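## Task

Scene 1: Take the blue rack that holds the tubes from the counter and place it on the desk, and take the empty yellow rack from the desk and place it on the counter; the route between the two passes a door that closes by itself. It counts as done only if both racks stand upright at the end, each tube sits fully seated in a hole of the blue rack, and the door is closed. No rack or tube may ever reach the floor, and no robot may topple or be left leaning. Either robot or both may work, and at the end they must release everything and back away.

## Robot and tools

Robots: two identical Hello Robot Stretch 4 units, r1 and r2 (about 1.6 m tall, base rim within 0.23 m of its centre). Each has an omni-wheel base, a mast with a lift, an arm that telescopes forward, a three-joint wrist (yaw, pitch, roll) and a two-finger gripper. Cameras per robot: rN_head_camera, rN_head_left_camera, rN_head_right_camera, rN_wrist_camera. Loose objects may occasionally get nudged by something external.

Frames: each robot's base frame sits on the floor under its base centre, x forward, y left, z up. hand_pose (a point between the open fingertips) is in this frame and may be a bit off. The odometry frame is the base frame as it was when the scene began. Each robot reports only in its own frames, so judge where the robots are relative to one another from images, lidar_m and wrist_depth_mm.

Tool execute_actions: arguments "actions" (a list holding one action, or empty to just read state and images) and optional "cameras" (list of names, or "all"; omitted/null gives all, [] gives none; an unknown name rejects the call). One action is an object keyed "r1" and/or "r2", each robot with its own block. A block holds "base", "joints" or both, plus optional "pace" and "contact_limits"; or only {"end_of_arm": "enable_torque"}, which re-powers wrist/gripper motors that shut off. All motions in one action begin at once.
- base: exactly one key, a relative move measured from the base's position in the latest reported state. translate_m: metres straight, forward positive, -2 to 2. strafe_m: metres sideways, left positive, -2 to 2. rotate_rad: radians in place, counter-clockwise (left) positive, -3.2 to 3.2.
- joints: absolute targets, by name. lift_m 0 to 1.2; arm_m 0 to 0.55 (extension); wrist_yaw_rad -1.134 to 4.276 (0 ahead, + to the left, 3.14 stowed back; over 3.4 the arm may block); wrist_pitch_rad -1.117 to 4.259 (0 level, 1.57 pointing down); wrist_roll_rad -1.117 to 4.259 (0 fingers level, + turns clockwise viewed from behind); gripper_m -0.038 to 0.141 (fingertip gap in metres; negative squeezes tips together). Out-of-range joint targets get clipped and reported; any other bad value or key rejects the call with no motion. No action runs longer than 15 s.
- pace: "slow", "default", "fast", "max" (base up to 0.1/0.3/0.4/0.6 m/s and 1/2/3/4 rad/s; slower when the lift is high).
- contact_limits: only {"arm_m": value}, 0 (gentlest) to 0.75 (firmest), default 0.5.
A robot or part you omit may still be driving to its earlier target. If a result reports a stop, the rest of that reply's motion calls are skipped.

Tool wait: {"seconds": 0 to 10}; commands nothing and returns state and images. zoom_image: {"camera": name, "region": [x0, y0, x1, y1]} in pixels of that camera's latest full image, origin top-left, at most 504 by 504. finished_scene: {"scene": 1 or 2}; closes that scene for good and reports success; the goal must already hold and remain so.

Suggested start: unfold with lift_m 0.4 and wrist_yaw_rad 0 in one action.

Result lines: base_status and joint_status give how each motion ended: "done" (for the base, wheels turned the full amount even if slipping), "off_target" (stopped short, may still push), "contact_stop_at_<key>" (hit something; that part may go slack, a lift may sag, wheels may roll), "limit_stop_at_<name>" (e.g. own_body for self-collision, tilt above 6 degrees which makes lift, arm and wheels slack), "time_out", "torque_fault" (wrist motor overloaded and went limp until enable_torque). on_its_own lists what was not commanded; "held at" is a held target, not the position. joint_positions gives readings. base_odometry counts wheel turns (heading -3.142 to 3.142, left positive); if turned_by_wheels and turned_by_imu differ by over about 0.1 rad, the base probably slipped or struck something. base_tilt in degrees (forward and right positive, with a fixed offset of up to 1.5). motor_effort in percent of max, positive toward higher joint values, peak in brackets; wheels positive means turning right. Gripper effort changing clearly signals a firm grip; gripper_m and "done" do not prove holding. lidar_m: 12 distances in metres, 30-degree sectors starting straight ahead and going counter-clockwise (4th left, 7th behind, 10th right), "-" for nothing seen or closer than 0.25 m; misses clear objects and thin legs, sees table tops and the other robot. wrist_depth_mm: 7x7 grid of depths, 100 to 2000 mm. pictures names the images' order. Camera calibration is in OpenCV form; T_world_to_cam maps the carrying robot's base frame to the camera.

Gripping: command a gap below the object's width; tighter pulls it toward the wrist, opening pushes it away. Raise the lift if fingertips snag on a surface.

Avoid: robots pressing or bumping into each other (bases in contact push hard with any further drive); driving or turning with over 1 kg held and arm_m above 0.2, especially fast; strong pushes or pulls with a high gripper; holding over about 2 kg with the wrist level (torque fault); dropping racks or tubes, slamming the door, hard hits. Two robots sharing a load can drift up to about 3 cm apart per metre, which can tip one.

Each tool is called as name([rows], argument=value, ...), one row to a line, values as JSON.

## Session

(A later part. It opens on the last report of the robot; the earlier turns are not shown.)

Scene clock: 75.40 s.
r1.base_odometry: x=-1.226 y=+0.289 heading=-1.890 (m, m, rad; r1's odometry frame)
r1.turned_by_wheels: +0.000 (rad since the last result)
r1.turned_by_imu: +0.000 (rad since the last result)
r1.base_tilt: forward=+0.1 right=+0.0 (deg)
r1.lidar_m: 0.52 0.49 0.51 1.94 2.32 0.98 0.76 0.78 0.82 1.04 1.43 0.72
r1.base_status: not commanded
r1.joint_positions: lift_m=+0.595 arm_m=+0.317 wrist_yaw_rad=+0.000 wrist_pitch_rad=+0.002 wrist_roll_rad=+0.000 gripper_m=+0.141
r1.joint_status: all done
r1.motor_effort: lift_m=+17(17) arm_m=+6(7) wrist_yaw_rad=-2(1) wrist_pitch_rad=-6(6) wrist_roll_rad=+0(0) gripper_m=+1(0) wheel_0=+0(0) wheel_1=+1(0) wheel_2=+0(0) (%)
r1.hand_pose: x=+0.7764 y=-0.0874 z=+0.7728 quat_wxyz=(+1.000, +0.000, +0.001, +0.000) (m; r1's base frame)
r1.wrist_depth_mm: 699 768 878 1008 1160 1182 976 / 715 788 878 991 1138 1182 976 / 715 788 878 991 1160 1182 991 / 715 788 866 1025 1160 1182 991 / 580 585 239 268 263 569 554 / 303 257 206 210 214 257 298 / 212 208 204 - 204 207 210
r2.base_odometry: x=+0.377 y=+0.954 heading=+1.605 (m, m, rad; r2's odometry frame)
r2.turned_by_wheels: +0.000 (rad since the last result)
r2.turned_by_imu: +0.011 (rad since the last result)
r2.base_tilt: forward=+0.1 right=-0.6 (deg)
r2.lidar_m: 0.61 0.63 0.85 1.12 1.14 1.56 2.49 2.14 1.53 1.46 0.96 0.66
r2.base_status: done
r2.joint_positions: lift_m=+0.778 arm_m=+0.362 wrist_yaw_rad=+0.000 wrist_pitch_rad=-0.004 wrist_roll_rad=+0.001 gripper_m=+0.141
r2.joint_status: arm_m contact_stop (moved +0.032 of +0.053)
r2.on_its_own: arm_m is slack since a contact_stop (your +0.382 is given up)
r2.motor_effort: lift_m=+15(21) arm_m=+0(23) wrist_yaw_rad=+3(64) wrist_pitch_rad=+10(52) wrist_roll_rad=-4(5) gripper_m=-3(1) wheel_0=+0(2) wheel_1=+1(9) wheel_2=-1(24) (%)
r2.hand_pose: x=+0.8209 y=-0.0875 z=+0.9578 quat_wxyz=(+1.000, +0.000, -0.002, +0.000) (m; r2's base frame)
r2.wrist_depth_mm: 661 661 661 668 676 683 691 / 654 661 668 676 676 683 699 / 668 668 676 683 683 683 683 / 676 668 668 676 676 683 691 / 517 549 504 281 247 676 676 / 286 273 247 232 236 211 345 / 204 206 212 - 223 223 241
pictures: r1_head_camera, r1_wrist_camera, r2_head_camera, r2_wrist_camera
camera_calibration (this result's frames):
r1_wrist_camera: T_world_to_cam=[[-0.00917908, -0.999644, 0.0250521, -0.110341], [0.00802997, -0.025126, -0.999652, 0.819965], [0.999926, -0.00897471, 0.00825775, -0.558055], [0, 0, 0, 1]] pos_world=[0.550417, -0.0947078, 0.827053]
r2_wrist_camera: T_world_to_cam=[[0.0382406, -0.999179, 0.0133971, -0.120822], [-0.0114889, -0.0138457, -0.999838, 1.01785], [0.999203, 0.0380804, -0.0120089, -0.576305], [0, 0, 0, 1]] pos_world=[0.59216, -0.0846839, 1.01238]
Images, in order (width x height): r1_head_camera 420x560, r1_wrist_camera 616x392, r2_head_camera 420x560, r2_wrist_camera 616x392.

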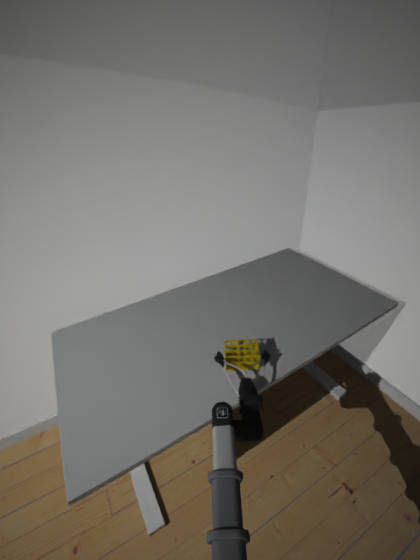

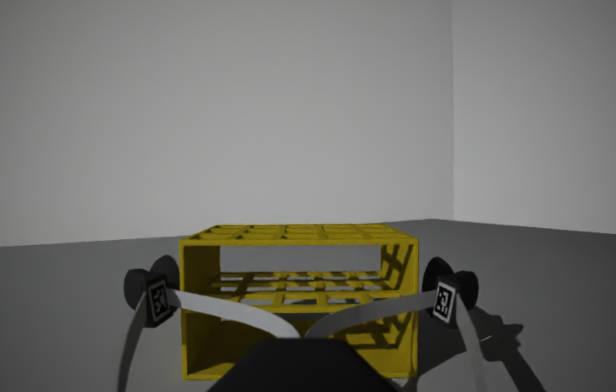

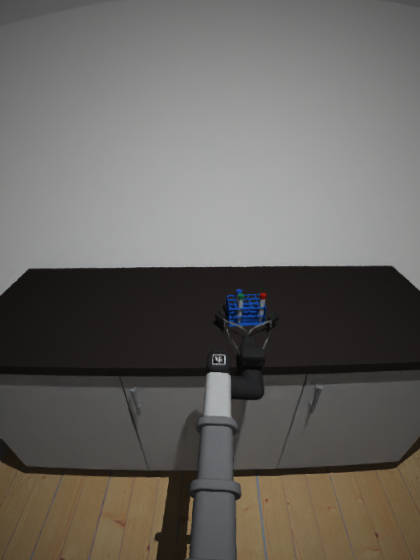

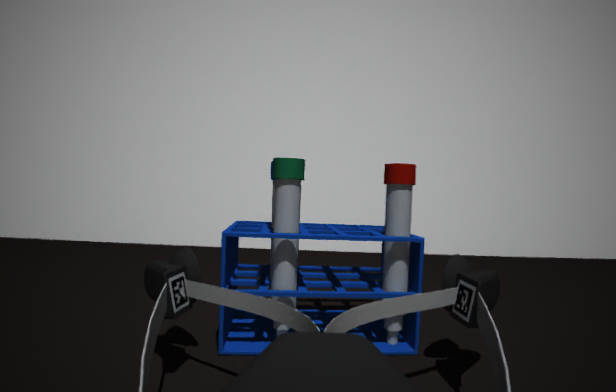

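execute_actions([
  {"r1":{"joints":{"gripper_m":0.085}},"r2":{"joints":{"arm_m":0.33}}},
], cameras=[])

execute_actions([
  {"r1":{"joints":{"lift_m":0.64}},"r2":{"joints":{"lift_m":0.82,"wrist_pitch_rad":0.13}}},
], cameras=["r1_head_camera","r1_wrist_camera","r2_head_camera","r2_wrist_camera"])

Scene clock: 82.37 s.
r1.base_odometry: x=-1.226 y=+0.289 heading=-1.890 (m, m, rad; r1's odometry frame)
r1.turned_by_wheels: +0.000 (rad since the last result)
r1.turned_by_imu: +0.001 (rad since the last result)
r1.base_tilt: forward=+0.1 right=+0.0 (deg)
r1.lidar_m: 0.51 0.50 0.52 1.94 2.32 0.98 0.77 0.77 0.81 1.01 1.43 0.73
r1.base_status: not commanded
r1.joint_positions: lift_m=+0.595 arm_m=+0.317 wrist_yaw_rad=+0.000 wrist_pitch_rad=+0.002 wrist_roll_rad=+0.000 gripper_m=+0.085
r1.joint_status: all done
r1.motor_effort: lift_m=+17(18) arm_m=+6(6) wrist_yaw_rad=-1(2) wrist_pitch_rad=-6(7) wrist_roll_rad=+1(1) gripper_m=-20(19) wheel_0=+0(0) wheel_1=+1(0) wheel_2=+0(0) (%)
r1.hand_pose: x=+0.7764 y=-0.0874 z=+0.7728 quat_wxyz=(+1.000, +0.000, +0.001, +0.000) (m; r1's base frame)
r1.wrist_depth_mm: 707 778 891 976 1160 1205 960 / 707 788 891 1008 1160 1160 960 / 715 788 878 1008 1182 1182 991 / 715 788 891 1008 1138 1205 991 / 574 585 236 265 235 569 559 / 303 186 208 254 206 254 298 / 211 208 191 - 190 206 210
r2.base_odometry: x=+0.377 y=+0.954 heading=+1.605 (m, m, rad; r2's odometry frame)
r2.turned_by_wheels: +0.000 (rad since the last result)
r2.turned_by_imu: +0.002 (rad since the last result)
r2.base_tilt: forward=+0.1 right=-0.6 (deg)
r2.lidar_m: 0.60 0.63 0.84 1.11 1.17 1.53 2.49 2.13 1.55 1.45 0.95 0.64
r2.base_status: not commanded
r2.joint_positions: lift_m=+0.778 arm_m=+0.331 wrist_yaw_rad=+0.000 wrist_pitch_rad=+0.002 wrist_roll_rad=+0.000 gripper_m=+0.141
r2.joint_status: all done
r2.motor_effort: lift_m=+19(19) arm_m=-5(6) wrist_yaw_rad=+2(1) wrist_pitch_rad=-7(12) wrist_roll_rad=-2(4) gripper_m=+1(0) wheel_0=+0(1) wheel_1=+1(1) wheel_2=+1(1) (%)
r2.hand_pose: x=+0.7903 y=-0.0874 z=+0.9558 quat_wxyz=(+1.000, +0.000, +0.001, +0.000) (m; r2's base frame)
r2.wrist_depth_mm: 691 691 707 691 699 707 715 / 683 691 699 707 707 715 715 / 683 699 707 707 715 715 715 / 691 699 699 707 707 715 715 / 466 500 404 287 290 621 647 / 265 255 245 265 257 211 317 / 191 193 199 - 207 207 224
pictures: none
No camera images: the call's "cameras" was empty. Leave "cameras" out to get every camera's image.

Scene clock: 83.43 s.
r1.base_odometry: x=-1.226 y=+0.289 heading=-1.890 (m, m, rad; r1's odometry frame)
r1.turned_by_wheels: +0.000 (rad since the last result)
r1.turned_by_imu: +0.000 (rad since the last result)
r1.base_tilt: forward=+0.1 right=+0.0 (deg)
r1.lidar_m: 0.50 0.49 0.52 1.93 2.33 0.99 0.76 0.78 0.82 1.01 1.44 0.73
r1.base_status: not commanded
r1.joint_positions: lift_m=+0.640 arm_m=+0.317 wrist_yaw_rad=+0.000 wrist_pitch_rad=+0.003 wrist_roll_rad=+0.000 gripper_m=+0.085
r1.joint_status: all done
r1.motor_effort: lift_m=+23(24) arm_m=+6(6) wrist_yaw_rad=-2(0) wrist_pitch_rad=-9(8) wrist_roll_rad=+1(0) gripper_m=-19(19) wheel_0=+0(0) wheel_1=+0(0) wheel_2=+0(0) (%)
r1.hand_pose: x=+0.7764 y=-0.0874 z=+0.8171 quat_wxyz=(+1.000, +0.000, +0.002, +0.000) (m; r1's base frame)
r1.wrist_depth_mm: 699 768 866 991 1160 1160 991 / 715 778 866 991 1182 1160 976 / 699 788 891 1008 1138 1205 960 / 715 798 891 991 1160 1182 991 / 699 768 238 615 236 809 788 / 433 186 209 255 206 364 427 / 301 296 191 - 203 293 298
r2.base_odometry: x=+0.377 y=+0.954 heading=+1.605 (m, m, rad; r2's odometry frame)
r2.turned_by_wheels: +0.000 (rad since the last result)
r2.turned_by_imu: +0.000 (rad since the last result)
r2.base_tilt: forward=+0.1 right=-0.6 (deg)
r2.lidar_m: 0.60 0.63 0.83 1.13 1.15 1.55 2.48 2.14 1.54 1.44 0.93 0.64
r2.base_status: not commanded
r2.joint_positions: lift_m=+0.820 arm_m=+0.331 wrist_yaw_rad=+0.000 wrist_pitch_rad=+0.132 wrist_roll_rad=+0.000 gripper_m=+0.141
r2.joint_status: all done
r2.motor_effort: lift_m=+24(23) arm_m=-5(5) wrist_yaw_rad=+1(1) wrist_pitch_rad=-5(11) wrist_roll_rad=-2(5) gripper_m=-1(0) wheel_0=+0(0) wheel_1=+1(1) wheel_2=+0(0) (%)
r2.hand_pose: x=+0.7878 y=-0.0874 z=+0.9600 quat_wxyz=(+0.998, +0.000, +0.066, +0.000) (m; r2's base frame)
r2.wrist_depth_mm: 654 661 668 661 661 661 668 / 668 676 683 683 676 683 691 / 683 683 691 691 691 699 699 / 691 691 699 627 707 707 715 / 394 407 387 338 317 459 466 / 266 258 251 270 258 211 300 / 207 207 213 - 219 220 232
pictures: r1_head_camera, r1_wrist_camera, r2_head_camera, r2_wrist_camera
camera_calibration (this result's frames):
r1_wrist_camera: T_world_to_cam=[[-0.00915695, -0.999644, 0.0250602, -0.111475], [0.0071567, -0.0251262, -0.999659, 0.864947], [0.999932, -0.00897448, 0.00738423, -0.557723], [0, 0, 0, 1]] pos_world=[0.550475, -0.0947077, 0.871564]
r2_wrist_camera: T_world_to_cam=[[0.0402435, -0.999154, 0.00852744, -0.116349], [-0.14688, -0.0143572, -0.98905, 1.11595], [0.988335, 0.0385504, -0.147334, -0.40471], [0, 0, 0, 1]] pos_world=[0.568582, -0.0846272, 1.04509]
Images, in order (width x height): r1_head_camera 420x560, r1_wrist_camera 616x392, r2_head_camera 420x560, r2_wrist_camera 616x392.

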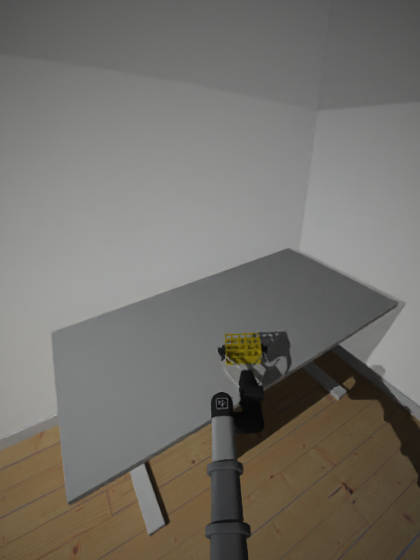

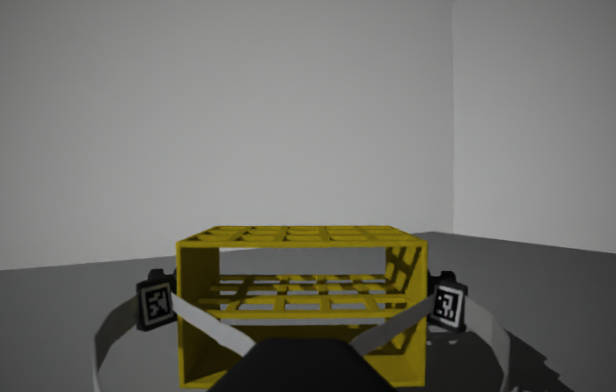

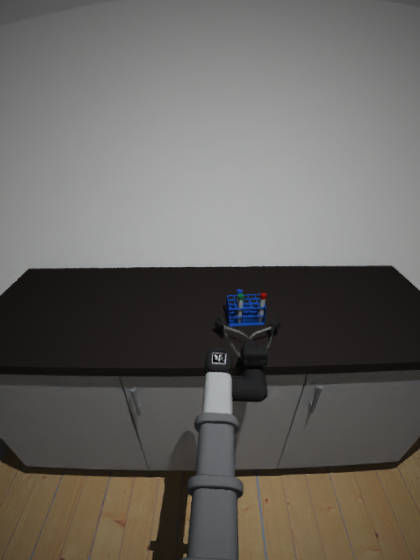

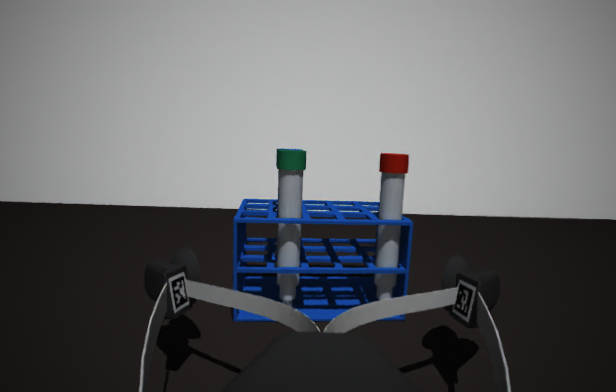

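execute_actions([
  {"r1":{"joints":{"arm_m":0.0}},"r2":{"joints":{"arm_m":0.397},"contact_limits":{"arm_m":0.25}}},
], cameras=["r2_head_camera","r2_wrist_camera"])

zoom_image(camera="r2_head_camera", region=[190,280,310,380])

Scene clock: 114.00 s.
r1.base_odometry: x=-1.226 y=+0.289 heading=-1.890 (m, m, rad; r1's odometry frame)
r1.turned_by_wheels: +0.000 (rad since the last result)
r1.turned_by_imu: +0.000 (rad since the last result)
r1.base_tilt: forward=+0.1 right=-0.1 (deg)
r1.lidar_m: 0.43 0.48 0.52 1.92 2.32 0.98 0.76 0.77 0.83 1.03 1.42 0.72
r1.base_status: not commanded
r1.joint_positions: lift_m=+0.640 arm_m=+0.001 wrist_yaw_rad=+0.000 wrist_pitch_rad=+0.003 wrist_roll_rad=+0.000 gripper_m=+0.085
r1.joint_status: all done
r1.motor_effort: lift_m=+23(23) arm_m=-5(6) wrist_yaw_rad=+0(0) wrist_pitch_rad=-9(10) wrist_roll_rad=+0(0) gripper_m=-19(19) wheel_0=+0(1) wheel_1=+0(0) wheel_2=+0(0) (%)
r1.hand_pose: x=+0.4603 y=-0.0875 z=+0.8170 quat_wxyz=(+1.000, +0.000, +0.002, +0.000) (m; r1's base frame)
r1.wrist_depth_mm: 931 1025 1160 1336 1537 1308 1098 / 946 1042 1160 1336 1499 1336 1098 / 946 1025 1160 1308 1537 1336 1118 / 946 1025 1182 1336 1499 1366 1118 / 842 842 237 627 236 820 809 / 439 186 209 254 207 544 1098 / 306 315 190 - 203 1138 1118
r2.base_odometry: x=+0.377 y=+0.954 heading=+1.605 (m, m, rad; r2's odometry frame)
r2.turned_by_wheels: +0.000 (rad since the last result)
r2.turned_by_imu: +0.001 (rad since the last result)
r2.base_tilt: forward=+0.1 right=-0.6 (deg)
r2.lidar_m: 0.61 0.62 0.84 1.12 1.16 1.54 2.46 2.13 1.54 1.45 0.95 0.67
r2.base_status: not commanded
r2.joint_positions: lift_m=+0.820 arm_m=+0.396 wrist_yaw_rad=+0.000 wrist_pitch_rad=+0.132 wrist_roll_rad=+0.000 gripper_m=+0.141
r2.joint_status: all done
r2.motor_effort: lift_m=+24(24) arm_m=+5(5) wrist_yaw_rad=+2(1) wrist_pitch_rad=-6(6) wrist_roll_rad=-2(2) gripper_m=+3(3) wheel_0=+0(0) wheel_1=+1(1) wheel_2=+0(1) (%)
r2.contact_limits: arm_m 0.25
r2.hand_pose: x=+0.8530 y=-0.0874 z=+0.9600 quat_wxyz=(+0.998, +0.000, +0.066, +0.000) (m; r2's base frame)
r2.wrist_depth_mm: 585 597 597 597 597 597 597 / 615 603 603 615 615 621 621 / 621 627 621 627 634 627 634 / 634 634 640 272 634 647 647 / 392 404 246 251 213 459 466 / 266 256 197 204 210 211 298 / 207 208 211 - 213 219 233
pictures: r2_head_camera, r2_wrist_camera
camera_calibration (this result's frames):
r2_wrist_camera: T_world_to_cam=[[0.0401952, -0.999155, 0.00853287, -0.118949], [-0.147024, -0.014361, -0.989029, 1.12557], [0.988316, 0.0384997, -0.147477, -0.468932], [0, 0, 0, 1]] pos_world=[0.63372, -0.08463, 1.04508]
Images, in order (width x height): r2_head_camera 420x560, r2_wrist_camera 616x392.

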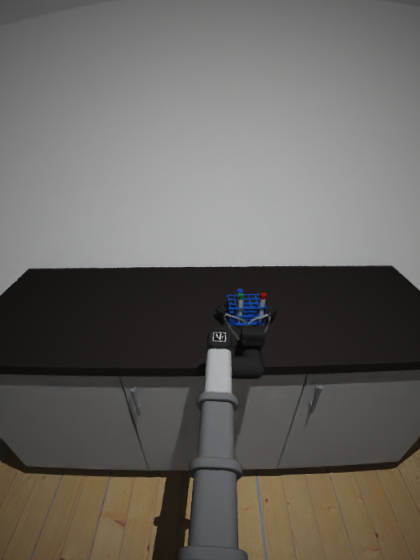

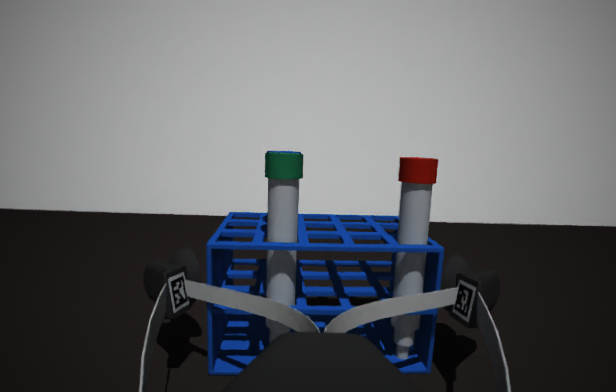

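Region (190, 280, 310, 380) of r2_head_camera's 420x560 image, scaled by 4.200, with more detail than that image has.

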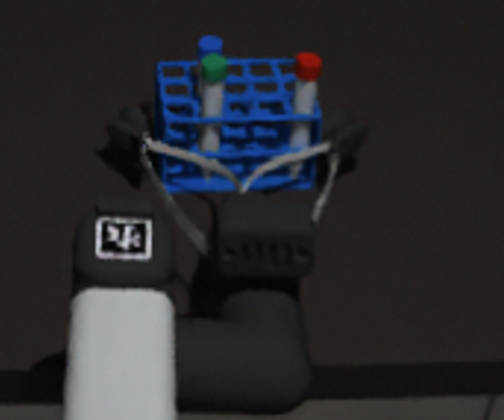

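execute_actions([
  {"r1":{"base":{"strafe_m":-0.25}},"r2":{"joints":{"lift_m":0.811,"arm_m":0.40}}},
], cameras=[])

execute_actions([
  {"r1":{"base":{"rotate_rad":0.5}},"r2":{"joints":{"gripper_m":0.08}}},
], cameras=[])

execute_actions([
  {"r1":{"base":{"translate_m":-0.15}},"r2":{"joints":{"lift_m":0.85}}},
], cameras=["r2_wrist_camera","r1_head_camera","r1_head_left_camera","r1_head_right_camera"])

Scene clock: 120.70 s.
r1.base_odometry: x=-1.464 y=+0.367 heading=-1.890 (m, m, rad; r1's odometry frame)
r1.turned_by_wheels: +0.000 (rad since the last result)
r1.turned_by_imu: +0.000 (rad since the last result)
r1.base_tilt: forward=+0.1 right=+0.1 (deg)
r1.lidar_m: 0.43 0.62 0.65 2.09 2.06 0.80 0.68 0.66 0.70 0.86 1.19 0.90
r1.base_status: done
r1.joint_positions: lift_m=+0.640 arm_m=+0.001 wrist_yaw_rad=+0.000 wrist_pitch_rad=+0.003 wrist_roll_rad=+0.000 gripper_m=+0.085
r1.joint_status: not commanded
r1.motor_effort: lift_m=+22(23) arm_m=-5(5) wrist_yaw_rad=+0(1) wrist_pitch_rad=-9(10) wrist_roll_rad=+1(0) gripper_m=-19(18) wheel_0=+0(11) wheel_1=-1(10) wheel_2=+0(1) (%)
r1.hand_pose: x=+0.4603 y=-0.0874 z=+0.8171 quat_wxyz=(+1.000, +0.000, +0.002, +0.000) (m; r1's base frame)
r1.wrist_depth_mm: 1025 1138 1281 1464 1464 1098 904 / 1025 1118 1281 1464 1464 1118 904 / 1025 1138 1281 1464 1464 1098 931 / 1042 1138 1281 1464 1499 1118 917 / 842 842 238 627 236 1008 931 / 436 187 210 254 206 1025 904 / 1025 1160 190 - 203 1138 931
r2.base_odometry: x=+0.377 y=+0.954 heading=+1.605 (m, m, rad; r2's odometry frame)
r2.turned_by_wheels: +0.000 (rad since the last result)
r2.turned_by_imu: +0.001 (rad since the last result)
r2.base_tilt: forward=+0.2 right=-0.6 (deg)
r2.lidar_m: 0.60 0.65 0.85 1.11 1.17 1.56 2.47 2.12 1.54 1.44 0.98 0.64
r2.base_status: not commanded
r2.joint_positions: lift_m=+0.811 arm_m=+0.399 wrist_yaw_rad=+0.000 wrist_pitch_rad=+0.132 wrist_roll_rad=+0.000 gripper_m=+0.141
r2.joint_status: all done
r2.motor_effort: lift_m=+18(22) arm_m=+5(5) wrist_yaw_rad=+1(2) wrist_pitch_rad=-6(6) wrist_roll_rad=-2(2) gripper_m=+0(2) wheel_0=+0(0) wheel_1=+1(1) wheel_2=+0(0) (%)
r2.hand_pose: x=+0.8559 y=-0.0874 z=+0.9515 quat_wxyz=(+0.998, +0.000, +0.066, +0.000) (m; r2's base frame)
r2.wrist_depth_mm: 591 585 591 597 591 597 603 / 603 603 615 609 615 615 615 / 615 615 634 621 621 627 640 / 627 627 634 220 271 647 647 / 364 377 221 204 206 427 436 / 250 239 207 196 202 212 279 / 193 194 198 - 204 206 216
pictures: none
No camera images: the call's "cameras" was empty. Leave "cameras" out to get every camera's image.

Scene clock: 122.33 s.
r1.base_odometry: x=-1.464 y=+0.367 heading=-1.390 (m, m, rad; r1's odometry frame)
r1.turned_by_wheels: +0.500 (rad since the last result)
r1.turned_by_imu: +0.510 (rad since the last result)
r1.base_tilt: forward=+0.1 right=+0.0 (deg)
r1.lidar_m: 0.43 0.64 2.07 2.26 0.81 0.69 0.66 0.69 0.84 1.21 0.93 0.65
r1.base_status: done
r1.joint_positions: lift_m=+0.640 arm_m=+0.001 wrist_yaw_rad=+0.000 wrist_pitch_rad=+0.003 wrist_roll_rad=+0.000 gripper_m=+0.085
r1.joint_status: not commanded
r1.motor_effort: lift_m=+22(23) arm_m=-5(5) wrist_yaw_rad=-2(3) wrist_pitch_rad=-9(9) wrist_roll_rad=+0(0) gripper_m=-19(19) wheel_0=-1(7) wheel_1=+0(6) wheel_2=-2(10) (%)
r1.hand_pose: x=+0.4604 y=-0.0873 z=+0.8171 quat_wxyz=(+1.000, +0.000, +0.002, +0.000) (m; r1's base frame)
r1.wrist_depth_mm: 1182 1182 1182 1205 1182 1182 1182 / 1182 1182 1160 1182 1205 1182 1205 / 1182 1205 1182 1205 1205 1205 1182 / 1205 1205 1205 1205 1182 1205 1205 / 1205 842 239 627 236 820 809 / 439 186 209 255 207 399 430 / 1205 723 191 - 202 1205 1229
r2.base_odometry: x=+0.377 y=+0.954 heading=+1.605 (m, m, rad; r2's odometry frame)
r2.turned_by_wheels: +0.000 (rad since the last result)
r2.turned_by_imu: +0.000 (rad since the last result)
r2.base_tilt: forward=+0.1 right=-0.6 (deg)
r2.lidar_m: 0.60 0.63 0.83 1.10 1.14 1.56 2.48 2.12 1.53 1.43 0.97 0.65
r2.base_status: not commanded
r2.joint_positions: lift_m=+0.811 arm_m=+0.399 wrist_yaw_rad=+0.000 wrist_pitch_rad=+0.133 wrist_roll_rad=+0.000 gripper_m=+0.080
r2.joint_status: all done
r2.motor_effort: lift_m=+18(18) arm_m=+5(5) wrist_yaw_rad=+2(2) wrist_pitch_rad=-9(8) wrist_roll_rad=-2(3) gripper_m=-25(25) wheel_0=-1(0) wheel_1=+1(1) wheel_2=+1(0) (%)
r2.hand_pose: x=+0.8559 y=-0.0874 z=+0.9511 quat_wxyz=(+0.998, +0.000, +0.067, +0.000) (m; r2's base frame)
r2.wrist_depth_mm: 591 591 591 591 597 603 603 / 597 603 609 609 609 615 615 / 615 615 615 621 627 627 627 / 627 627 627 256 252 647 654 / 364 373 224 243 248 421 430 / 248 224 195 229 193 182 277 / 192 193 191 - 193 204 204
pictures: none
No camera images: the call's "cameras" was empty. Leave "cameras" out to get every camera's image.

Scene clock: 124.17 s.
r1.base_odometry: x=-1.490 y=+0.515 heading=-1.390 (m, m, rad; r1's odometry frame)
r1.turned_by_wheels: +0.000 (rad since the last result)
r1.turned_by_imu: +0.000 (rad since the last result)
r1.base_tilt: forward=+0.1 right=+0.0 (deg)
r1.lidar_m: 0.44 0.80 2.25 1.68 0.67 0.53 0.50 0.53 0.60 1.21 1.15 0.81
r1.base_status: done
r1.joint_positions: lift_m=+0.640 arm_m=+0.001 wrist_yaw_rad=+0.000 wrist_pitch_rad=+0.003 wrist_roll_rad=+0.000 gripper_m=+0.085
r1.joint_status: not commanded
r1.motor_effort: lift_m=+22(22) arm_m=-5(5) wrist_yaw_rad=-1(1) wrist_pitch_rad=-9(9) wrist_roll_rad=+1(1) gripper_m=-19(18) wheel_0=-1(6) wheel_1=-2(6) wheel_2=+2(12) (%)
r1.hand_pose: x=+0.4603 y=-0.0874 z=+0.8171 quat_wxyz=(+1.000, +0.000, +0.002, +0.000) (m; r1's base frame)
r1.wrist_depth_mm: 1308 1336 1308 1366 1336 1336 1366 / 1336 1336 1336 1336 1366 1336 1366 / 1336 1336 1336 1366 1336 1336 1366 / 1336 1336 1336 1336 1397 1366 1366 / 1336 842 238 627 237 831 820 / 1336 186 208 253 206 544 1366 / 1336 946 190 - 203 1336 1366
r2.base_odometry: x=+0.377 y=+0.954 heading=+1.605 (m, m, rad; r2's odometry frame)
r2.turned_by_wheels: +0.000 (rad since the last result)
r2.turned_by_imu: +0.000 (rad since the last result)
r2.base_tilt: forward=+0.1 right=-0.6 (deg)
r2.lidar_m: 0.61 0.63 0.84 1.11 1.17 1.57 2.49 2.12 1.54 1.44 0.94 0.66
r2.base_status: not commanded
r2.joint_positions: lift_m=+0.850 arm_m=+0.399 wrist_yaw_rad=+0.000 wrist_pitch_rad=+0.133 wrist_roll_rad=+0.000 gripper_m=+0.080
r2.joint_status: all done
r2.motor_effort: lift_m=+24(23) arm_m=+6(5) wrist_yaw_rad=+2(2) wrist_pitch_rad=-10(10) wrist_roll_rad=-2(2) gripper_m=-20(25) wheel_0=+0(0) wheel_1=+1(1) wheel_2=+0(1) (%)
r2.hand_pose: x=+0.8559 y=-0.0874 z=+0.9896 quat_wxyz=(+0.998, +0.000, +0.067, +0.000) (m; r2's base frame)
r2.wrist_depth_mm: 585 591 597 597 603 597 603 / 597 603 603 603 609 615 627 / 621 621 621 621 621 634 627 / 634 640 627 258 253 654 647 / 477 492 224 244 246 549 559 / 325 294 195 228 195 182 366 / 252 252 233 - 196 268 270
pictures: r1_head_camera, r1_head_left_camera, r1_head_right_camera, r2_wrist_camera
camera_calibration (this result's frames):
r2_wrist_camera: T_world_to_cam=[[0.0401253, -0.999159, 0.00848743, -0.119238], [-0.1483, -0.0143554, -0.988838, 1.15618], [0.988128, 0.0384187, -0.148751, -0.466057], [0, 0, 0, 1]] pos_world=[0.63677, -0.0846351, 1.07496]
Images, in order (width x height): r1_head_camera 420x560, r1_head_left_camera 420x672, r1_head_right_camera 420x672, r2_wrist_camera 616x392.

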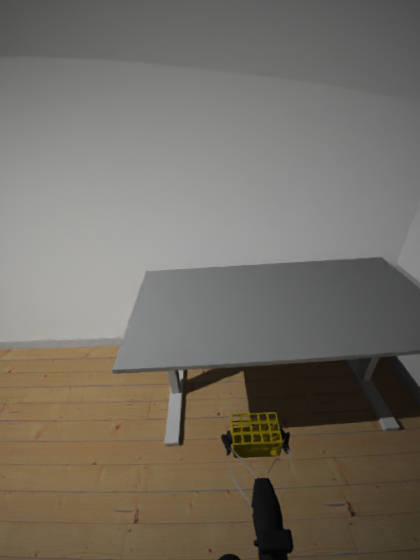

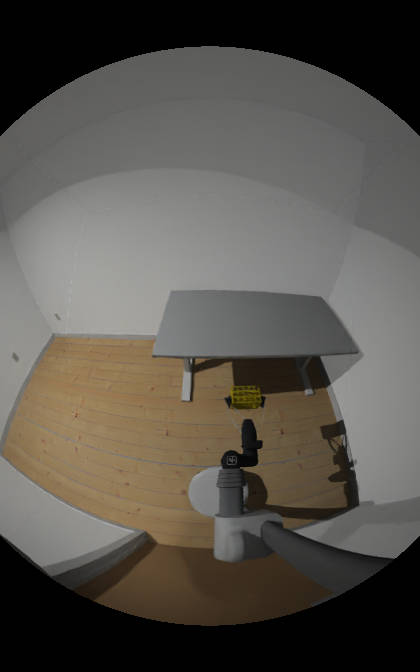

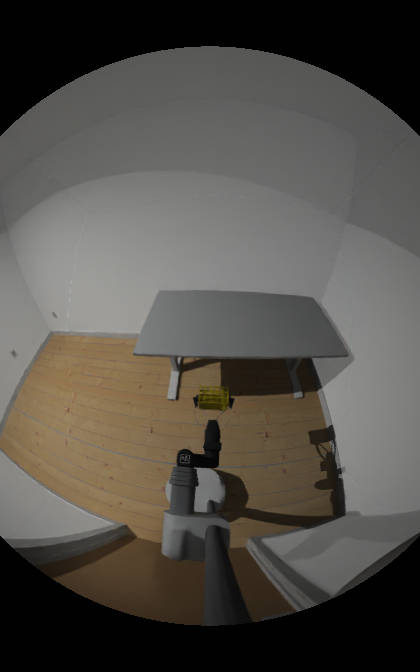

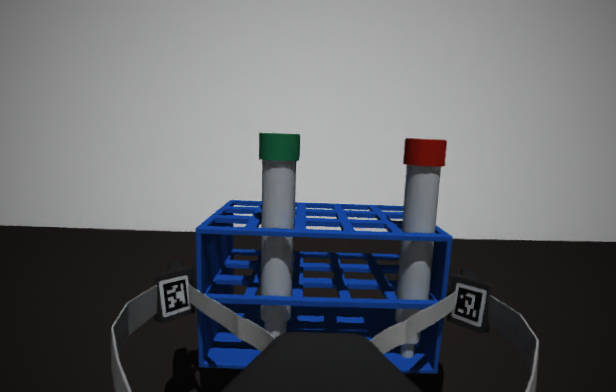

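execute_actions([
  {"r1":{"base":{"translate_m":-0.24}},"r2":{"joints":{"arm_m":0.0}}},
], cameras=[])

execute_actions([
  {"r1":{"base":{"translate_m":-0.45},"pace":"slow"},"r2":{"base":{"translate_m":-1.8}}},
], cameras=["r1_head_left_camera","r2_head_right_camera","r2_wrist_camera"])

Scene clock: 133.83 s.
r1.base_odometry: x=-1.534 y=+0.751 heading=-1.390 (m, m, rad; r1's odometry frame)
r1.turned_by_wheels: +0.000 (rad since the last result)
r1.turned_by_imu: +0.000 (rad since the last result)
r1.base_tilt: forward=+0.1 right=+0.0 (deg)
r1.lidar_m: 0.45 1.05 2.62 0.74 0.38 0.27 0.26 0.27 0.39 0.78 1.27 1.07
r1.base_status: done
r1.joint_positions: lift_m=+0.640 arm_m=+0.001 wrist_yaw_rad=+0.000 wrist_pitch_rad=+0.003 wrist_roll_rad=+0.000 gripper_m=+0.085
r1.joint_status: not commanded
r1.motor_effort: lift_m=+22(22) arm_m=-5(5) wrist_yaw_rad=-1(1) wrist_pitch_rad=-8(9) wrist_roll_rad=+0(0) gripper_m=-19(19) wheel_0=-2(6) wheel_1=-2(7) wheel_2=+0(9) (%)
r1.hand_pose: x=+0.4603 y=-0.0874 z=+0.8171 quat_wxyz=(+1.000, +0.000, +0.002, +0.000) (m; r1's base frame)
r1.wrist_depth_mm: 1576 1576 1576 1576 1618 1618 1499 / 1537 1537 1618 1576 1537 1537 1537 / 1576 1576 1576 1618 1576 1618 1576 / 1576 1576 1576 1576 1618 1618 1499 / 1576 1025 238 788 236 1008 976 / 1576 185 209 255 206 1576 1366 / 1576 1576 191 - 203 1576 1397
r2.base_odometry: x=+0.377 y=+0.954 heading=+1.605 (m, m, rad; r2's odometry frame)
r2.turned_by_wheels: +0.000 (rad since the last result)
r2.turned_by_imu: +0.002 (rad since the last result)
r2.base_tilt: forward=+0.1 right=-0.6 (deg)
r2.lidar_m: 0.40 0.64 0.83 1.12 1.16 1.55 2.49 2.12 1.55 1.46 0.96 0.44
r2.base_status: not commanded
r2.joint_positions: lift_m=+0.850 arm_m=+0.001 wrist_yaw_rad=+0.000 wrist_pitch_rad=+0.134 wrist_roll_rad=+0.000 gripper_m=+0.080
r2.joint_status: all done
r2.motor_effort: lift_m=+24(24) arm_m=-5(5) wrist_yaw_rad=+2(1) wrist_pitch_rad=-11(11) wrist_roll_rad=-2(2) gripper_m=-23(22) wheel_0=+0(0) wheel_1=+1(1) wheel_2=+0(1) (%)
r2.hand_pose: x=+0.4580 y=-0.0875 z=+0.9895 quat_wxyz=(+0.998, +0.000, +0.067, +0.000) (m; r2's base frame)
r2.wrist_depth_mm: 976 976 976 960 976 976 991 / 991 976 1008 1008 1008 991 991 / 1025 991 1025 1008 1025 1042 1042 / 917 946 1008 257 252 1042 1042 / 484 504 224 244 246 564 574 / 436 410 195 228 193 182 433 / 449 445 449 - 196 466 469
pictures: none
No camera images: the call's "cameras" was empty. Leave "cameras" out to get every camera's image.

Scene clock: 141.30 s.
r1.base_odometry: x=-1.614 y=+1.193 heading=-1.391 (m, m, rad; r1's odometry frame)
r1.turned_by_wheels: +0.000 (rad since the last result)
r1.turned_by_imu: -0.001 (rad since the last result)
r1.base_tilt: forward=+0.1 right=+0.0 (deg)
r1.lidar_m: 0.43 1.52 0.46 0.25 0.25 0.25 0.25 0.38 1.26 0.53 0.41 1.53
r1.base_status: done
r1.joint_positions: lift_m=+0.640 arm_m=+0.001 wrist_yaw_rad=+0.000 wrist_pitch_rad=+0.003 wrist_roll_rad=+0.000 gripper_m=+0.085
r1.joint_status: not commanded
r1.motor_effort: lift_m=+21(22) arm_m=-5(5) wrist_yaw_rad=-1(4) wrist_pitch_rad=-9(10) wrist_roll_rad=+1(0) gripper_m=-18(19) wheel_0=-7(9) wheel_1=-5(12) wheel_2=+6(13) (%)
r1.hand_pose: x=+0.4602 y=-0.0874 z=+0.8172 quat_wxyz=(+1.000, +0.000, +0.002, +0.000) (m; r1's base frame)
r1.wrist_depth_mm: - - - - - - 1537 / - - - - - - 1499 / - - - - - - 1537 / - - - - - - 1537 / - - 238 - 237 1808 1499 / - 186 210 255 206 1618 1537 / 1756 1756 190 - 203 1661 1537
r2.base_odometry: x=+0.438 y=-0.845 heading=+1.605 (m, m, rad; r2's odometry frame)
r2.turned_by_wheels: +0.000 (rad since the last result)
r2.turned_by_imu: +0.003 (rad since the last result)
r2.base_tilt: forward=+0.1 right=-0.6 (deg)
r2.lidar_m: 0.38 1.58 1.10 1.02 1.06 0.70 0.63 0.68 0.93 1.41 1.00 0.42
r2.base_status: done
r2.joint_positions: lift_m=+0.850 arm_m=+0.001 wrist_yaw_rad=+0.000 wrist_pitch_rad=+0.134 wrist_roll_rad=+0.000 gripper_m=+0.080
r2.joint_status: not commanded
r2.motor_effort: lift_m=+23(24) arm_m=-5(5) wrist_yaw_rad=+2(3) wrist_pitch_rad=-10(10) wrist_roll_rad=-1(2) gripper_m=-27(20) wheel_0=-1(4) wheel_1=+1(5) wheel_2=-2(10) (%)
r2.hand_pose: x=+0.4580 y=-0.0874 z=+0.9896 quat_wxyz=(+0.998, +0.000, +0.067, +0.000) (m; r2's base frame)
r2.wrist_depth_mm: 1661 - - - - - - / 1618 - - - - - - / 1661 - - - - - - / 1708 - - 257 252 - - / 1708 - 224 245 245 - 1983 / 1708 1983 195 229 194 182 1983 / 1618 1756 1576 - 196 1808 1808
pictures: r1_head_left_camera, r2_head_right_camera, r2_wrist_camera
camera_calibration (this result's frames):
r2_wrist_camera: T_world_to_cam=[[0.0400379, -0.999162, 0.00855571, -0.103328], [-0.148483, -0.014417, -0.98881, 1.09727], [0.988104, 0.0383194, -0.148936, -0.0726788], [0, 0, 0, 1]] pos_world=[0.238877, -0.0846375, 1.07505]
Images, in order (width x height): r1_head_left_camera 420x672, r2_head_right_camera 420x672, r2_wrist_camera 616x392.

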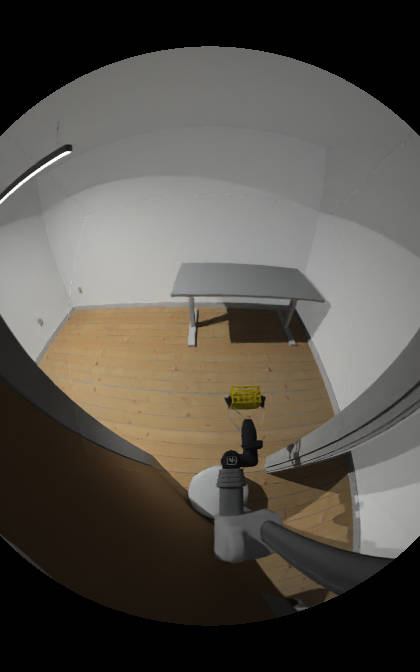

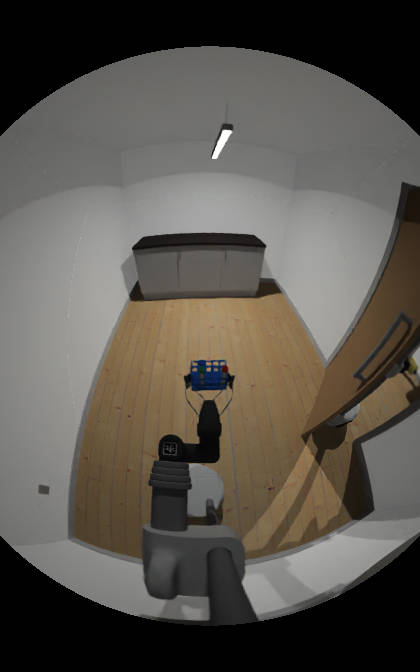

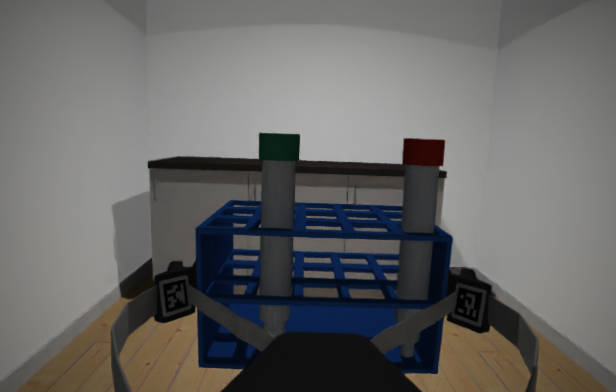

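execute_actions([
  {"r1":{"base":{"translate_m":-0.52}},"r2":{"base":{"rotate_rad":-1.5}}},
], cameras=[])

execute_actions([
  {"r1":{"base":{"strafe_m":0.22},"pace":"slow"}},
], cameras=["r1_head_left_camera","r2_head_left_camera","r2_head_camera"])

Scene clock: 150.30 s.
r1.base_odometry: x=-1.707 y=+1.705 heading=-1.391 (m, m, rad; r1's odometry frame)
r1.turned_by_wheels: +0.000 (rad since the last result)
r1.turned_by_imu: +0.000 (rad since the last result)
r1.base_tilt: forward=+0.1 right=+0.0 (deg)
r1.lidar_m: 0.43 0.51 0.26 0.25 - - 1.96 0.73 0.67 1.19 0.92 0.76
r1.base_status: done
r1.joint_positions: lift_m=+0.640 arm_m=+0.001 wrist_yaw_rad=+0.000 wrist_pitch_rad=+0.003 wrist_roll_rad=+0.000 gripper_m=+0.085
r1.joint_status: not commanded
r1.motor_effort: lift_m=+21(21) arm_m=-4(4) wrist_yaw_rad=+0(1) wrist_pitch_rad=-9(8) wrist_roll_rad=+0(1) gripper_m=-18(18) wheel_0=-5(9) wheel_1=-2(8) wheel_2=+2(14) (%)
r1.hand_pose: x=+0.4602 y=-0.0874 z=+0.8172 quat_wxyz=(+1.000, +0.000, +0.002, +0.000) (m; r1's base frame)
r1.wrist_depth_mm: - - - - - - 421 / - - - - - - 421 / - - - - - - 421 / - - - - - - 421 / - - 239 - 237 - 421 / - 186 209 254 206 469 421 / 1808 1756 191 - 202 1618 424
r2.base_odometry: x=+0.438 y=-0.845 heading=+0.105 (m, m, rad; r2's odometry frame)
r2.turned_by_wheels: -1.500 (rad since the last result)
r2.turned_by_imu: -1.471 (rad since the last result)
r2.base_tilt: forward=+0.1 right=-0.5 (deg)
r2.lidar_m: 0.38 0.79 1.07 2.39 1.45 1.09 1.04 0.98 0.69 0.64 0.70 0.45
r2.base_status: done
r2.joint_positions: lift_m=+0.850 arm_m=+0.001 wrist_yaw_rad=+0.000 wrist_pitch_rad=+0.134 wrist_roll_rad=+0.000 gripper_m=+0.080
r2.joint_status: not commanded
r2.motor_effort: lift_m=+23(23) arm_m=-5(5) wrist_yaw_rad=+3(1) wrist_pitch_rad=-10(10) wrist_roll_rad=-2(2) gripper_m=-22(26) wheel_0=-1(5) wheel_1=+1(6) wheel_2=-2(3) (%)
r2.hand_pose: x=+0.4580 y=-0.0875 z=+0.9896 quat_wxyz=(+0.998, +0.000, +0.067, +0.000) (m; r2's base frame)
r2.wrist_depth_mm: - - - 1229 1205 1229 991 / - - - 1281 1281 1255 991 / 1025 - - 1281 1281 1281 991 / 580 - - 256 252 1308 976 / 585 - 224 244 247 1308 960 / 640 1983 194 228 193 182 946 / 654 1708 1537 - 196 1430 878
pictures: none
No camera images: the call's "cameras" was empty. Leave "cameras" out to get every camera's image.

Scene clock: 153.63 s.
r1.base_odometry: x=-1.491 y=+1.744 heading=-1.391 (m, m, rad; r1's odometry frame)
r1.turned_by_wheels: +0.000 (rad since the last result)
r1.turned_by_imu: +0.001 (rad since the last result)
r1.base_tilt: forward=+0.0 right=+0.0 (deg)
r1.lidar_m: 0.42 0.31 0.25 - 0.25 0.26 1.97 0.95 0.84 1.42 0.93 0.89
r1.base_status: done
r1.joint_positions: lift_m=+0.640 arm_m=+0.001 wrist_yaw_rad=+0.000 wrist_pitch_rad=+0.003 wrist_roll_rad=+0.000 gripper_m=+0.085
r1.joint_status: not commanded
r1.motor_effort: lift_m=+21(21) arm_m=-5(4) wrist_yaw_rad=+1(2) wrist_pitch_rad=-9(8) wrist_roll_rad=+1(0) gripper_m=-18(20) wheel_0=-2(10) wheel_1=+5(10) wheel_2=+0(3) (%)
r1.hand_pose: x=+0.4602 y=-0.0874 z=+0.8172 quat_wxyz=(+1.000, +0.000, +0.002, +0.000) (m; r1's base frame)
r1.wrist_depth_mm: - - - - - - 1808 / - - - - - - 1808 / - - - - - - 1863 / - - - - - - 1756 / - - 239 - 237 - 1808 / - 185 209 255 206 - 1808 / 1078 1756 190 - 203 1708 1708
r2.base_odometry: x=+0.438 y=-0.845 heading=+0.105 (m, m, rad; r2's odometry frame)
r2.turned_by_wheels: +0.000 (rad since the last result)
r2.turned_by_imu: +0.001 (rad since the last result)
r2.base_tilt: forward=+0.0 right=-0.5 (deg)
r2.lidar_m: 0.42 0.90 1.01 2.39 1.46 1.09 1.04 0.96 0.68 0.64 0.68 0.43
r2.base_status: not commanded
r2.joint_positions: lift_m=+0.850 arm_m=+0.001 wrist_yaw_rad=+0.000 wrist_pitch_rad=+0.134 wrist_roll_rad=+0.000 gripper_m=+0.080
r2.joint_status: not commanded
r2.motor_effort: lift_m=+23(23) arm_m=-5(5) wrist_yaw_rad=+2(3) wrist_pitch_rad=-10(10) wrist_roll_rad=-2(2) gripper_m=-26(23) wheel_0=-1(1) wheel_1=+1(1) wheel_2=-2(2) (%)
r2.hand_pose: x=+0.4580 y=-0.0875 z=+0.9896 quat_wxyz=(+0.998, +0.000, +0.067, +0.000) (m; r2's base frame)
r2.wrist_depth_mm: - - - 1255 1205 1229 1008 / - - - 1281 1255 1255 991 / 1430 - - 1308 1281 1255 991 / 1281 - - 256 252 1281 976 / 1281 - 224 244 246 1336 976 / 1397 - 195 228 194 182 946 / 1397 1708 1537 - 196 1397 878
pictures: r1_head_left_camera, r2_head_camera, r2_head_left_camera
Images, in order (width x height): r1_head_left_camera 420x672, r2_head_camera 420x560, r2_head_left_camera 420x672.

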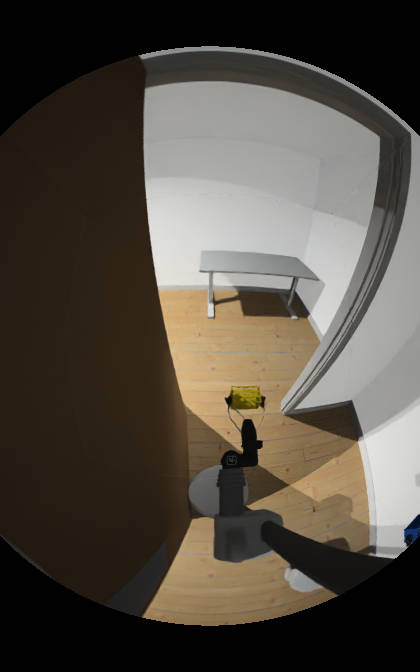

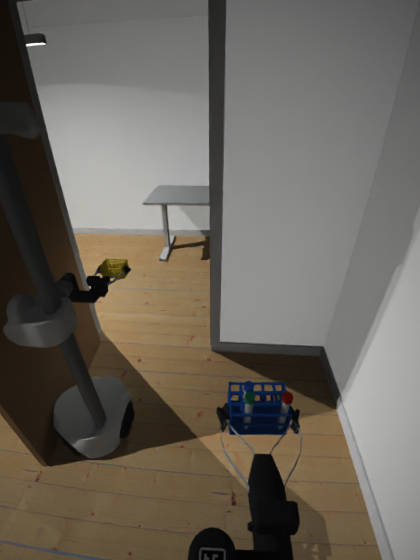

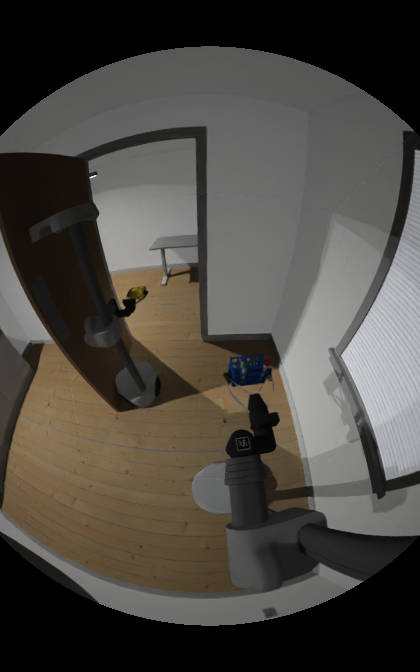

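execute_actions([
  {"r1":{"base":{"rotate_rad":-3.1}}},
], cameras=["r2_head_left_camera"])

execute_actions([
  {"r1":{"base":{"strafe_m":-0.08},"pace":"slow"},"r2":{"base":{"translate_m":0.8}}},
], cameras=[])

execute_actions([
  {"r2":{"base":{"rotate_rad":0.5}}},
], cameras=["r1_head_left_camera","r2_head_left_camera","r2_head_camera"])

Scene clock: 166.80 s.
r1.base_odometry: x=-1.491 y=+1.744 heading=+1.793 (m, m, rad; r1's odometry frame)
r1.turned_by_wheels: -3.099 (rad since the last result)
r1.turned_by_imu: -3.160 (rad since the last result)
r1.base_tilt: forward=+0.1 right=+0.0 (deg)
r1.lidar_m: 0.43 0.94 0.83 1.43 0.89 0.88 2.04 0.30 0.25 - 0.25 0.26
r1.base_status: done
r1.joint_positions: lift_m=+0.640 arm_m=+0.001 wrist_yaw_rad=+0.000 wrist_pitch_rad=+0.003 wrist_roll_rad=+0.000 gripper_m=+0.085
r1.joint_status: not commanded
r1.motor_effort: lift_m=+20(21) arm_m=-3(5) wrist_yaw_rad=+0(4) wrist_pitch_rad=-8(10) wrist_roll_rad=+1(0) gripper_m=-20(18) wheel_0=+4(8) wheel_1=+1(12) wheel_2=+4(15) (%)
r1.hand_pose: x=+0.4601 y=-0.0875 z=+0.8173 quat_wxyz=(+1.000, +0.000, +0.002, +0.000) (m; r1's base frame)
r1.wrist_depth_mm: 1756 1756 1708 1708 1708 1661 1708 / 1756 1708 1756 1708 1661 1708 1708 / 1756 1756 1708 1708 1756 1708 1708 / 1756 1756 1756 1756 1708 1661 1708 / 1756 1756 238 1756 237 1661 1661 / 1808 186 209 254 206 1708 1708 / 1756 1756 190 - 203 1708 1708
r2.base_odometry: x=+0.438 y=-0.845 heading=+0.105 (m, m, rad; r2's odometry frame)
r2.turned_by_wheels: +0.000 (rad since the last result)
r2.turned_by_imu: +0.002 (rad since the last result)
r2.base_tilt: forward=+0.1 right=-0.6 (deg)
r2.lidar_m: 0.42 0.93 0.81 2.39 1.48 1.06 1.05 0.99 0.67 0.65 0.71 0.45
r2.base_status: not commanded
r2.joint_positions: lift_m=+0.850 arm_m=+0.001 wrist_yaw_rad=+0.000 wrist_pitch_rad=+0.134 wrist_roll_rad=+0.000 gripper_m=+0.080
r2.joint_status: not commanded
r2.motor_effort: lift_m=+23(23) arm_m=-5(5) wrist_yaw_rad=+3(3) wrist_pitch_rad=-10(10) wrist_roll_rad=-2(2) gripper_m=-23(20) wheel_0=-1(1) wheel_1=+1(1) wheel_2=-2(2) (%)
r2.hand_pose: x=+0.4580 y=-0.0875 z=+0.9896 quat_wxyz=(+0.998, +0.000, +0.067, +0.000) (m; r2's base frame)
r2.wrist_depth_mm: - - - 1255 1229 1229 1008 / - - - 1281 1281 1229 991 / 1430 - - 1308 1281 1281 976 / 1397 - - 256 253 1281 976 / 1430 - 223 244 247 1308 960 / 1397 1983 195 227 193 182 946 / 1397 1708 1576 - 196 1430 878
pictures: r2_head_left_camera
Images, in order (width x height): r2_head_left_camera 420x672.

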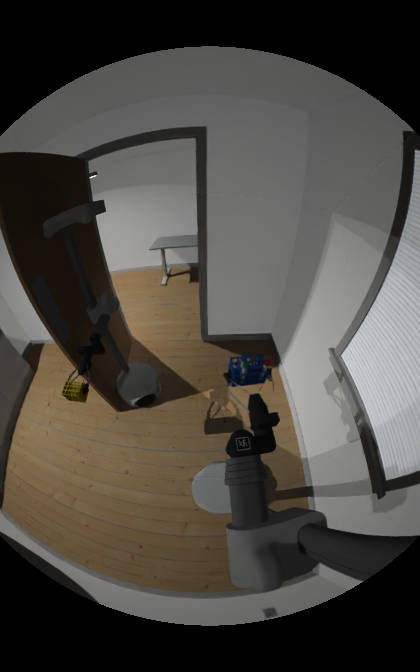

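Scene clock: 170.93 s.
r1.base_odometry: x=-1.413 y=+1.761 heading=+1.793 (m, m, rad; r1's odometry frame)
r1.turned_by_wheels: +0.000 (rad since the last result)
r1.turned_by_imu: +0.000 (rad since the last result)
r1.base_tilt: forward=+0.1 right=-0.1 (deg)
r1.lidar_m: 0.43 2.05 0.57 0.57 0.83 1.00 0.65 0.29 0.25 - 0.25 0.29
r1.base_status: done
r1.joint_positions: lift_m=+0.640 arm_m=+0.001 wrist_yaw_rad=+0.000 wrist_pitch_rad=+0.003 wrist_roll_rad=+0.000 gripper_m=+0.085
r1.joint_status: not commanded
r1.motor_effort: lift_m=+20(20) arm_m=-4(4) wrist_yaw_rad=+0(0) wrist_pitch_rad=-9(9) wrist_roll_rad=+0(0) gripper_m=-19(19) wheel_0=+4(8) wheel_1=-6(8) wheel_2=+0(4) (%)
r1.hand_pose: x=+0.4601 y=-0.0875 z=+0.8173 quat_wxyz=(+1.000, +0.000, +0.002, +0.000) (m; r1's base frame)
r1.wrist_depth_mm: 1756 1756 1708 1708 1708 1661 1708 / 1756 1708 1808 1708 1708 1708 1661 / 1708 1708 1756 1756 1661 1661 1708 / 1756 1708 1756 1756 1708 1708 1708 / 1756 1708 238 1708 238 1708 1708 / 1756 187 210 255 206 1756 1708 / 1756 1708 190 - 203 1708 1661
r2.base_odometry: x=+1.234 y=-0.762 heading=+0.105 (m, m, rad; r2's odometry frame)
r2.turned_by_wheels: +0.000 (rad since the last result)
r2.turned_by_imu: +0.001 (rad since the last result)
r2.base_tilt: forward=+0.1 right=-0.6 (deg)
r2.lidar_m: 0.40 2.19 0.58 0.55 0.78 1.92 1.83 0.95 0.70 0.70 0.75 0.43
r2.base_status: done
r2.joint_positions: lift_m=+0.850 arm_m=+0.001 wrist_yaw_rad=+0.000 wrist_pitch_rad=+0.134 wrist_roll_rad=+0.000 gripper_m=+0.080
r2.joint_status: not commanded
r2.motor_effort: lift_m=+23(23) arm_m=-5(5) wrist_yaw_rad=+2(3) wrist_pitch_rad=-10(10) wrist_roll_rad=-2(2) gripper_m=-24(25) wheel_0=-1(5) wheel_1=+0(4) wheel_2=+2(8) (%)
r2.hand_pose: x=+0.4580 y=-0.0874 z=+0.9896 quat_wxyz=(+0.998, +0.000, +0.067, +0.000) (m; r2's base frame)
r2.wrist_depth_mm: - - 488 488 480 477 466 / - - 504 500 496 488 484 / - - 508 508 500 496 492 / - - 525 257 253 512 504 / - - 224 244 246 517 517 / - 1983 195 227 193 182 530 / 1708 1708 559 - 196 554 535
pictures: none
No camera images: the call's "cameras" was empty. Leave "cameras" out to get every camera's image.

Scene clock: 172.23 s.
r1.base_odometry: x=-1.413 y=+1.761 heading=+1.793 (m, m, rad; r1's odometry frame)
r1.turned_by_wheels: +0.000 (rad since the last result)
r1.turned_by_imu: +0.000 (rad since the last result)
r1.base_tilt: forward=+0.2 right=+0.0 (deg)
r1.lidar_m: 0.44 2.06 0.58 0.57 0.63 0.98 0.65 0.28 0.25 - 0.25 0.30
r1.base_status: not commanded
r1.joint_positions: lift_m=+0.640 arm_m=+0.001 wrist_yaw_rad=+0.000 wrist_pitch_rad=+0.003 wrist_roll_rad=+0.000 gripper_m=+0.085
r1.joint_status: not commanded
r1.motor_effort: lift_m=+20(20) arm_m=-4(4) wrist_yaw_rad=+1(0) wrist_pitch_rad=-9(9) wrist_roll_rad=+0(0) gripper_m=-19(19) wheel_0=+4(4) wheel_1=-6(6) wheel_2=+0(0) (%)
r1.hand_pose: x=+0.4601 y=-0.0875 z=+0.8173 quat_wxyz=(+1.000, +0.000, +0.002, +0.000) (m; r1's base frame)
r1.wrist_depth_mm: 1708 1708 1661 1708 1708 1708 1661 / 1756 1708 1708 1661 1708 1708 1661 / 1756 1756 1708 1708 1708 1708 1661 / 1808 1756 1808 1756 1708 1661 1708 / 1756 1756 239 1708 237 1708 1756 / 1756 187 209 255 206 1756 1708 / 1756 1708 190 - 203 1708 1756
r2.base_odometry: x=+1.234 y=-0.762 heading=+0.605 (m, m, rad; r2's odometry frame)
r2.turned_by_wheels: +0.500 (rad since the last result)
r2.turned_by_imu: +0.492 (rad since the last result)
r2.base_tilt: forward=+0.1 right=-0.6 (deg)
r2.lidar_m: 0.39 0.60 0.57 0.78 1.93 1.82 1.00 0.74 0.70 0.73 0.77 0.48
r2.base_status: done
r2.joint_positions: lift_m=+0.850 arm_m=+0.001 wrist_yaw_rad=+0.000 wrist_pitch_rad=+0.134 wrist_roll_rad=+0.000 gripper_m=+0.080
r2.joint_status: not commanded
r2.motor_effort: lift_m=+23(23) arm_m=-5(5) wrist_yaw_rad=+1(1) wrist_pitch_rad=-11(10) wrist_roll_rad=-2(2) gripper_m=-22(25) wheel_0=+0(5) wheel_1=+2(6) wheel_2=+0(7) (%)
r2.hand_pose: x=+0.4580 y=-0.0874 z=+0.9896 quat_wxyz=(+0.998, +0.000, +0.067, +0.000) (m; r2's base frame)
r2.wrist_depth_mm: 778 991 - - - - 397 / 788 991 - - - - 399 / 820 1025 - - - - 407 / 831 1042 - 254 252 500 413 / 831 1060 224 244 247 449 427 / 842 931 195 229 194 182 430 / 842 1118 1537 - 196 469 427
pictures: r1_head_left_camera, r2_head_camera, r2_head_left_camera
Images, in order (width x height): r1_head_left_camera 420x672, r2_head_camera 420x560, r2_head_left_camera 420x672.

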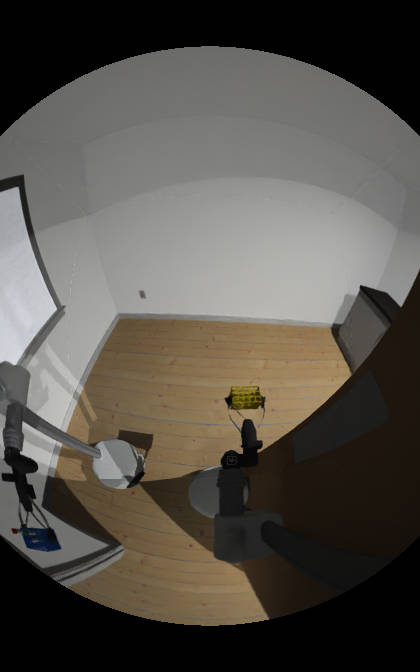

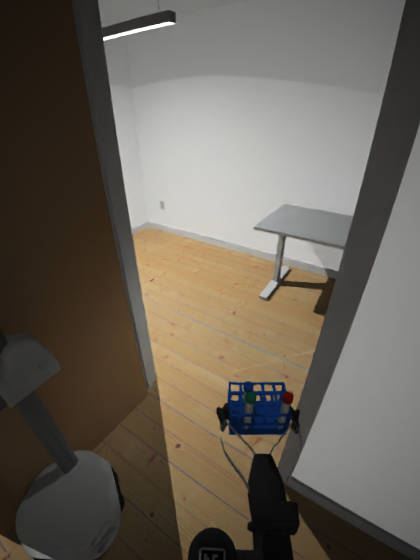

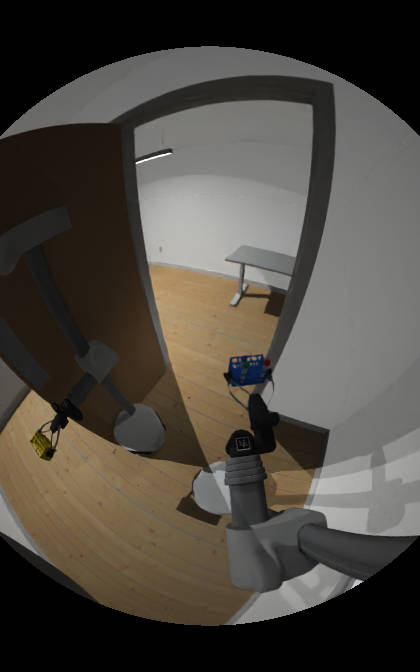

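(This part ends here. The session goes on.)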